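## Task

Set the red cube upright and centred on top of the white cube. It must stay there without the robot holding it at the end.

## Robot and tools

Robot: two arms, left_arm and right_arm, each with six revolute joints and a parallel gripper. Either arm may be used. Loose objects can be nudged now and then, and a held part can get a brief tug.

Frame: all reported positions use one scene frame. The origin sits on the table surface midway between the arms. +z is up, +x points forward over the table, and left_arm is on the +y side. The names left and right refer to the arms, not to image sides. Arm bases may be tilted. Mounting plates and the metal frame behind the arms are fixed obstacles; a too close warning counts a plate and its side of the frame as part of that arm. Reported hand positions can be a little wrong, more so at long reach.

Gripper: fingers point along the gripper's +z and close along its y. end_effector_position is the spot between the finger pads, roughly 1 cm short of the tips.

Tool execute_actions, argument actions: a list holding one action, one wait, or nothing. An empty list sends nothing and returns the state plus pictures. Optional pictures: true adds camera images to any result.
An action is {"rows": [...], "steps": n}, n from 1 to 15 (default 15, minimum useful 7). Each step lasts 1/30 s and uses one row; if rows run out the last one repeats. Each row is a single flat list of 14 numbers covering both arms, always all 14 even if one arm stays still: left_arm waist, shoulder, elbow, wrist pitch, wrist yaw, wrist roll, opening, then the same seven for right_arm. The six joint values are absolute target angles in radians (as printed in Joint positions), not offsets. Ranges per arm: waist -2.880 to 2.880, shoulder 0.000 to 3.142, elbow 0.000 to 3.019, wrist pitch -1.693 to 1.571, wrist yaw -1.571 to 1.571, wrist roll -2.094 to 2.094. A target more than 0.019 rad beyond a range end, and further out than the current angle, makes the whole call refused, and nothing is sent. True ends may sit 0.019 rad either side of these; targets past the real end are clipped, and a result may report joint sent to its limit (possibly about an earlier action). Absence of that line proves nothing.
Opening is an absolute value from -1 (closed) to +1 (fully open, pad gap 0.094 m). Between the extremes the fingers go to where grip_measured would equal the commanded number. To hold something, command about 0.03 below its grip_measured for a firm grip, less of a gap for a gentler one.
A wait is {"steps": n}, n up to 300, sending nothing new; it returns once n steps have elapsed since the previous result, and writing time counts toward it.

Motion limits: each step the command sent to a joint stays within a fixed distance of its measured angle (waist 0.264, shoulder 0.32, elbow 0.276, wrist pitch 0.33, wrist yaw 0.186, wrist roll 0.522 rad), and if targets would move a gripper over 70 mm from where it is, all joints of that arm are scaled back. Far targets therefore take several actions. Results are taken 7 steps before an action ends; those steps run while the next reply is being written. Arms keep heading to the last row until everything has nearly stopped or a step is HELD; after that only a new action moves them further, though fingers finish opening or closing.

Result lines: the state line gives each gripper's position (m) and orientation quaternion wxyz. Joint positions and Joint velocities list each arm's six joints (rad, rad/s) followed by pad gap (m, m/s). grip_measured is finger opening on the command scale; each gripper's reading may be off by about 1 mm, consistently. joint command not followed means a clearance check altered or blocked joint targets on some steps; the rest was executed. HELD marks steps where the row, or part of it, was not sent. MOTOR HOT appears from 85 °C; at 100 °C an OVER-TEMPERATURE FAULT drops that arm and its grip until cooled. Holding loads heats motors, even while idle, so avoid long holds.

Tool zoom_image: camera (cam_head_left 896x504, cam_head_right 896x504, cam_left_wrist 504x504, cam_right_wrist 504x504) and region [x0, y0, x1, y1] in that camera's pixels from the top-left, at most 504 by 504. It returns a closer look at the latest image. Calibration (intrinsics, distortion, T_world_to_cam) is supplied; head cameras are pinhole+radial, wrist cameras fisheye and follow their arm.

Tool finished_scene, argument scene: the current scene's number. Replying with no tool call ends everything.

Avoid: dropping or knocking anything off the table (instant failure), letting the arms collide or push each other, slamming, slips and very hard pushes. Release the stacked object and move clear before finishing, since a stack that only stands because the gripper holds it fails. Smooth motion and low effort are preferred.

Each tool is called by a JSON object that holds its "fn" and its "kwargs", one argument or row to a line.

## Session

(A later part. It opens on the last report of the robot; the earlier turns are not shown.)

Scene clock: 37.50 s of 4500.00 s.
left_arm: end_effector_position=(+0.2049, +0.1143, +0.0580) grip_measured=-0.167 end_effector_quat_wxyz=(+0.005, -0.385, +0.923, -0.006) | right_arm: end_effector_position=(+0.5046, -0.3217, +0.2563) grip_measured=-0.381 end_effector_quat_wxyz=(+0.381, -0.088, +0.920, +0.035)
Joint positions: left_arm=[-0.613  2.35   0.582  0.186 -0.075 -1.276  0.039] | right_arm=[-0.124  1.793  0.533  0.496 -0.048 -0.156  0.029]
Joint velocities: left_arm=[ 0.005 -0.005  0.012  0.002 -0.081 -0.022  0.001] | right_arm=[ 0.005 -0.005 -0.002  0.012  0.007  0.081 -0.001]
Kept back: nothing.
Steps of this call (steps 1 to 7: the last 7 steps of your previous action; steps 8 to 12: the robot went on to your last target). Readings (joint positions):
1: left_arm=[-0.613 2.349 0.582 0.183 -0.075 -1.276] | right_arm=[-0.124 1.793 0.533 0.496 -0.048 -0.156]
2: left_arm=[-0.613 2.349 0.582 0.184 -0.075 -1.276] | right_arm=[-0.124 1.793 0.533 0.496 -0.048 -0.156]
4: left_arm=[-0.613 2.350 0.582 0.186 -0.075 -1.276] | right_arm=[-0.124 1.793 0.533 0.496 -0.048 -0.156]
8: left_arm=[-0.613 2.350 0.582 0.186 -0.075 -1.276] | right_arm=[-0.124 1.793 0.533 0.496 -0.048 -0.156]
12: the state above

{"fn": "execute_actions", "kwargs": {
  "actions": [
    {"rows": [[-0.617,2.358,0.579,0.195,-0.074,-1.272,-0.2,-0.124,1.793,0.533,0.496,-0.048,-0.156,-0.381],[-0.614,2.352,0.581,0.188,-0.075,-1.275,-0.185,-0.124,1.793,0.533,0.496,-0.048,-0.156,-0.381],[-0.614,2.352,0.581,0.188,-0.075,-1.275,-0.17,-0.124,1.793,0.533,0.496,-0.048,-0.156,-0.381],[-0.614,2.352,0.581,0.188,-0.075,-1.275,-0.15,-0.124,1.793,0.533,0.496,-0.048,-0.156,-0.381],[-0.614,2.352,0.581,0.188,-0.075,-1.275,-0.11,-0.124,1.793,0.533,0.496,-0.048,-0.156,-0.381],[-0.614,2.352,0.581,0.188,-0.075,-1.275,-0.05,-0.124,1.793,0.533,0.496,-0.048,-0.156,-0.381],[-0.614,2.352,0.581,0.188,-0.075,-1.275,0.03,-0.124,1.793,0.533,0.496,-0.048,-0.156,-0.381],[-0.614,2.352,0.581,0.188,-0.075,-1.275,0.12,-0.124,1.793,0.533,0.496,-0.048,-0.156,-0.381],[-0.614,2.352,0.581,0.188,-0.075,-1.275,0.22,-0.124,1.793,0.533,0.496,-0.048,-0.156,-0.381],[-0.614,2.352,0.581,0.188,-0.075,-1.275,0.32,-0.124,1.793,0.533,0.496,-0.048,-0.156,-0.381],[-0.614,2.345,0.581,0.188,-0.075,-1.275,0.4,-0.124,1.793,0.533,0.496,-0.048,-0.156,-0.381],[-0.614,2.338,0.581,0.182,-0.075,-1.275,0.45,-0.124,1.793,0.533,0.496,-0.048,-0.156,-0.381]], "steps": 12}
  ]
}}

{"fn": "execute_actions", "kwargs": {
  "actions": [
    {"rows": [[-0.614,2.33,0.576,0.174,-0.075,-1.275,0.45,-0.124,1.793,0.533,0.496,-0.048,-0.156,-0.381],[-0.614,2.32,0.572,0.167,-0.075,-1.275,0.45,-0.124,1.793,0.533,0.496,-0.048,-0.156,-0.381],[-0.614,2.307,0.568,0.158,-0.075,-1.275,0.45,-0.124,1.793,0.533,0.496,-0.048,-0.156,-0.381],[-0.614,2.291,0.563,0.146,-0.075,-1.275,0.45,-0.124,1.793,0.533,0.496,-0.048,-0.156,-0.381],[-0.614,2.273,0.558,0.132,-0.075,-1.275,0.45,-0.124,1.793,0.533,0.496,-0.048,-0.156,-0.381],[-0.614,2.253,0.552,0.116,-0.075,-1.275,0.45,-0.124,1.793,0.533,0.496,-0.048,-0.156,-0.381],[-0.614,2.232,0.546,0.099,-0.075,-1.275,0.45,-0.124,1.793,0.533,0.496,-0.048,-0.156,-0.381],[-0.614,2.211,0.54,0.082,-0.075,-1.275,0.45,-0.124,1.793,0.533,0.496,-0.048,-0.156,-0.381],[-0.614,2.191,0.534,0.066,-0.075,-1.275,0.45,-0.124,1.793,0.533,0.496,-0.048,-0.156,-0.381],[-0.614,2.173,0.529,0.051,-0.075,-1.275,0.45,-0.124,1.793,0.533,0.496,-0.048,-0.156,-0.381],[-0.614,2.158,0.525,0.038,-0.075,-1.275,0.45,-0.124,1.793,0.533,0.496,-0.048,-0.156,-0.381],[-0.614,2.146,0.521,0.028,-0.075,-1.275,0.45,-0.124,1.793,0.533,0.496,-0.048,-0.156,-0.381],[-0.614,2.138,0.519,0.021,-0.075,-1.275,0.45,-0.124,1.793,0.533,0.496,-0.048,-0.156,-0.381],[-0.614,2.134,0.517,0.017,-0.075,-1.275,0.45,-0.124,1.793,0.533,0.496,-0.048,-0.156,-0.381],[-0.614,2.133,0.517,0.016,-0.075,-1.275,0.45,-0.124,1.793,0.533,0.496,-0.048,-0.156,-0.381]], "steps": 15}
  ]
}}

{"fn": "execute_actions", "kwargs": {
  "actions": [
    {"steps": 16}
  ],
  "pictures": true
}}

Scene clock: 39.27 s of 4500.00 s.
left_arm: end_effector_position=(+0.2049, +0.1143, +0.0580) grip_measured=-0.125 end_effector_quat_wxyz=(+0.005, -0.385, +0.923, -0.006) | right_arm: end_effector_position=(+0.5046, -0.3217, +0.2563) grip_measured=-0.381 end_effector_quat_wxyz=(+0.381, -0.088, +0.920, +0.035)
Joint positions: left_arm=[-0.613  2.35   0.582  0.186 -0.075 -1.276  0.041] | right_arm=[-0.124  1.793  0.533  0.496 -0.048 -0.156  0.029]
Joint velocities: left_arm=[-0.015 -0.005 -0.012  0.002 -0.051 -0.037  0.025] | right_arm=[-0.015 -0.024 -0.002 -0.007 -0.066 -0.037  0.   ]
Steps of this call (steps 1 to 15: the robot went on to your last target; steps 16 to 48: nothing new was sent; steps 49 to 53: the first 5 steps of this action). Readings (joint positions):
49: left_arm=[-0.613 2.350 0.582 0.186 -0.075 -1.276] | right_arm=[-0.124 1.793 0.533 0.496 -0.048 -0.156]
50: left_arm=[-0.613 2.350 0.582 0.186 -0.075 -1.276] | right_arm=[-0.124 1.793 0.533 0.496 -0.048 -0.156]
52: left_arm=[-0.613 2.350 0.582 0.186 -0.075 -1.276] | right_arm=[-0.124 1.793 0.533 0.496 -0.048 -0.156]
53: the state above

Scene clock: 39.77 s of 4500.00 s.
left_arm: end_effector_position=(+0.2050, +0.1157, +0.0743) grip_measured=+0.448 end_effector_quat_wxyz=(+0.001, -0.384, +0.923, -0.001) | right_arm: end_effector_position=(+0.5046, -0.3217, +0.2563) grip_measured=-0.381 end_effector_quat_wxyz=(+0.381, -0.088, +0.920, +0.035)
Joint positions: left_arm=[-0.613  2.286  0.566  0.125 -0.075 -1.276  0.068] | right_arm=[-0.124  1.793  0.533  0.496 -0.048 -0.156  0.029]
Joint velocities: left_arm=[-0.005 -0.64  -0.188 -0.447 -0.081 -0.022  0.001] | right_arm=[-0.005 -0.005 -0.007  0.002 -0.081  0.007 -0.   ]
Steps of this call (steps 1 to 7: the last 7 steps of your previous action; steps 8 to 15: the first 8 steps of this action). Readings (joint positions):
8: left_arm=[-0.613 2.350 0.582 0.186 -0.075 -1.276] | right_arm=[-0.124 1.793 0.533 0.496 -0.048 -0.156]
9: left_arm=[-0.613 2.349 0.582 0.186 -0.075 -1.276] | right_arm=[-0.124 1.793 0.533 0.496 -0.048 -0.156]
11: left_arm=[-0.613 2.343 0.581 0.174 -0.075 -1.276] | right_arm=[-0.124 1.793 0.533 0.496 -0.048 -0.156]
15: the state above

Scene clock: 40.30 s of 4500.00 s.
left_arm: end_effector_position=(+0.2095, +0.1165, +0.1124) grip_measured=+0.448 end_effector_quat_wxyz=(+0.005, -0.385, +0.923, -0.005) | right_arm: end_effector_position=(+0.5046, -0.3217, +0.2563) grip_measured=-0.381 end_effector_quat_wxyz=(+0.381, -0.088, +0.920, +0.035)
Joint positions: left_arm=[-0.613  2.136  0.524  0.029 -0.075 -1.276  0.068] | right_arm=[-0.124  1.793  0.533  0.496 -0.048 -0.156  0.029]
Joint velocities: left_arm=[ 0.005 -0.015 -0.022 -0.002 -0.037 -0.051  0.   ] | right_arm=[-0.005 -0.005 -0.017 -0.012 -0.081 -0.081  0.001]
Kept back: nothing.
Steps of this call (steps 1 to 7: the last 7 steps of your previous action; steps 8 to 16: the robot went on to your last target). Readings (joint positions):
1: left_arm=[-0.613 2.264 0.559 0.109 -0.075 -1.276] | right_arm=[-0.124 1.793 0.533 0.496 -0.048 -0.156]
2: left_arm=[-0.613 2.239 0.552 0.094 -0.075 -1.276] | right_arm=[-0.124 1.793 0.533 0.496 -0.048 -0.156]
4: left_arm=[-0.613 2.192 0.539 0.065 -0.075 -1.276] | right_arm=[-0.124 1.793 0.533 0.496 -0.048 -0.156]
8: left_arm=[-0.613 2.138 0.527 0.036 -0.075 -1.276] | right_arm=[-0.124 1.793 0.533 0.496 -0.048 -0.156]
16: the state above
camera_calibration (this result's frames):
cam_left_wrist: T_world_to_cam=[[0.714897, -0.699129, 0.0118431, -0.0721117], [-0.574386, -0.577513, 0.580138, 0.132169], [-0.398752, -0.421541, -0.814432, 0.34899], [0, 0, 0, 1]] pos_world=[0.266629, 0.173027, 0.208406]
cam_right_wrist: T_world_to_cam=[[0.19896, -0.979962, -0.00940948, -0.412294], [-0.964345, -0.194061, -0.17994, 0.476531], [0.174509, 0.0448749, -0.983633, 0.302924], [0, 0, 0, 1]] pos_world=[0.488707, -0.32515, 0.379834]

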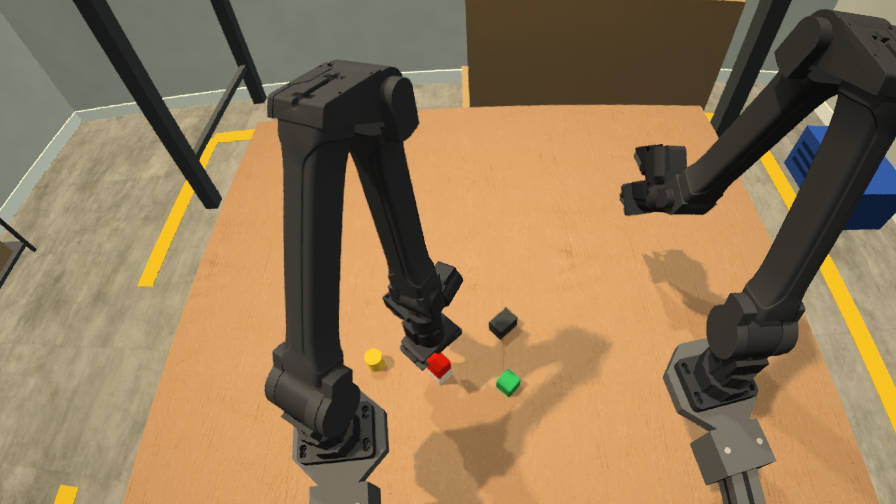

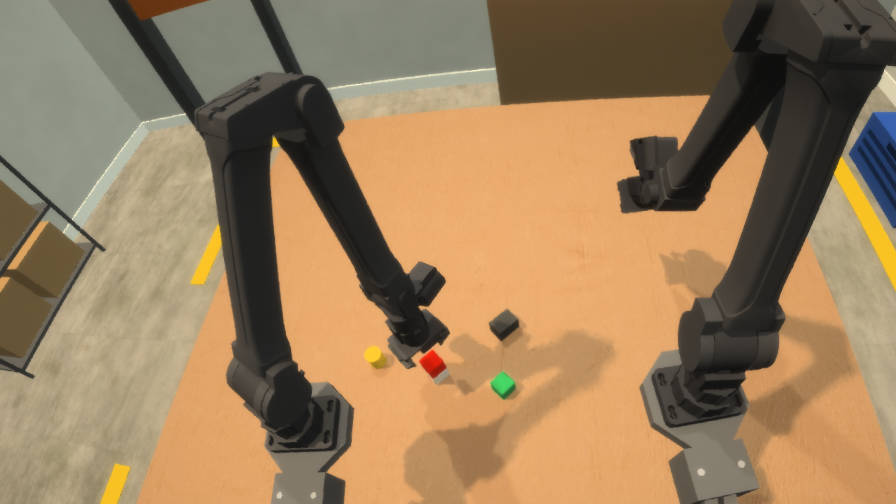

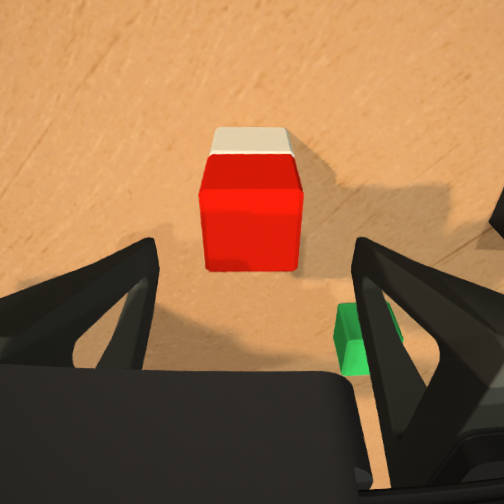

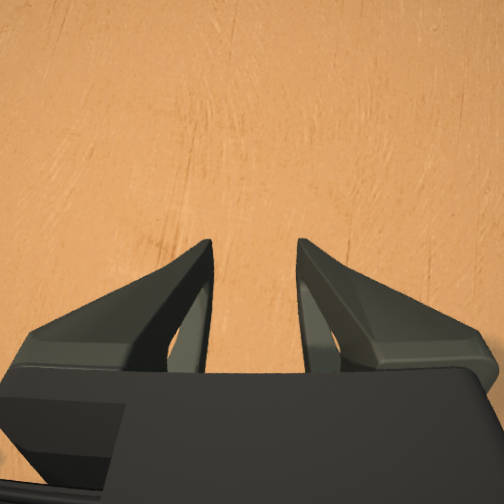

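The red cube is sitting squarely on the white cube and the gripper is clear of it.

{"fn": "finished_scene", "kwargs": {
  "scene": 2
}}

The scene is finished: the task was done.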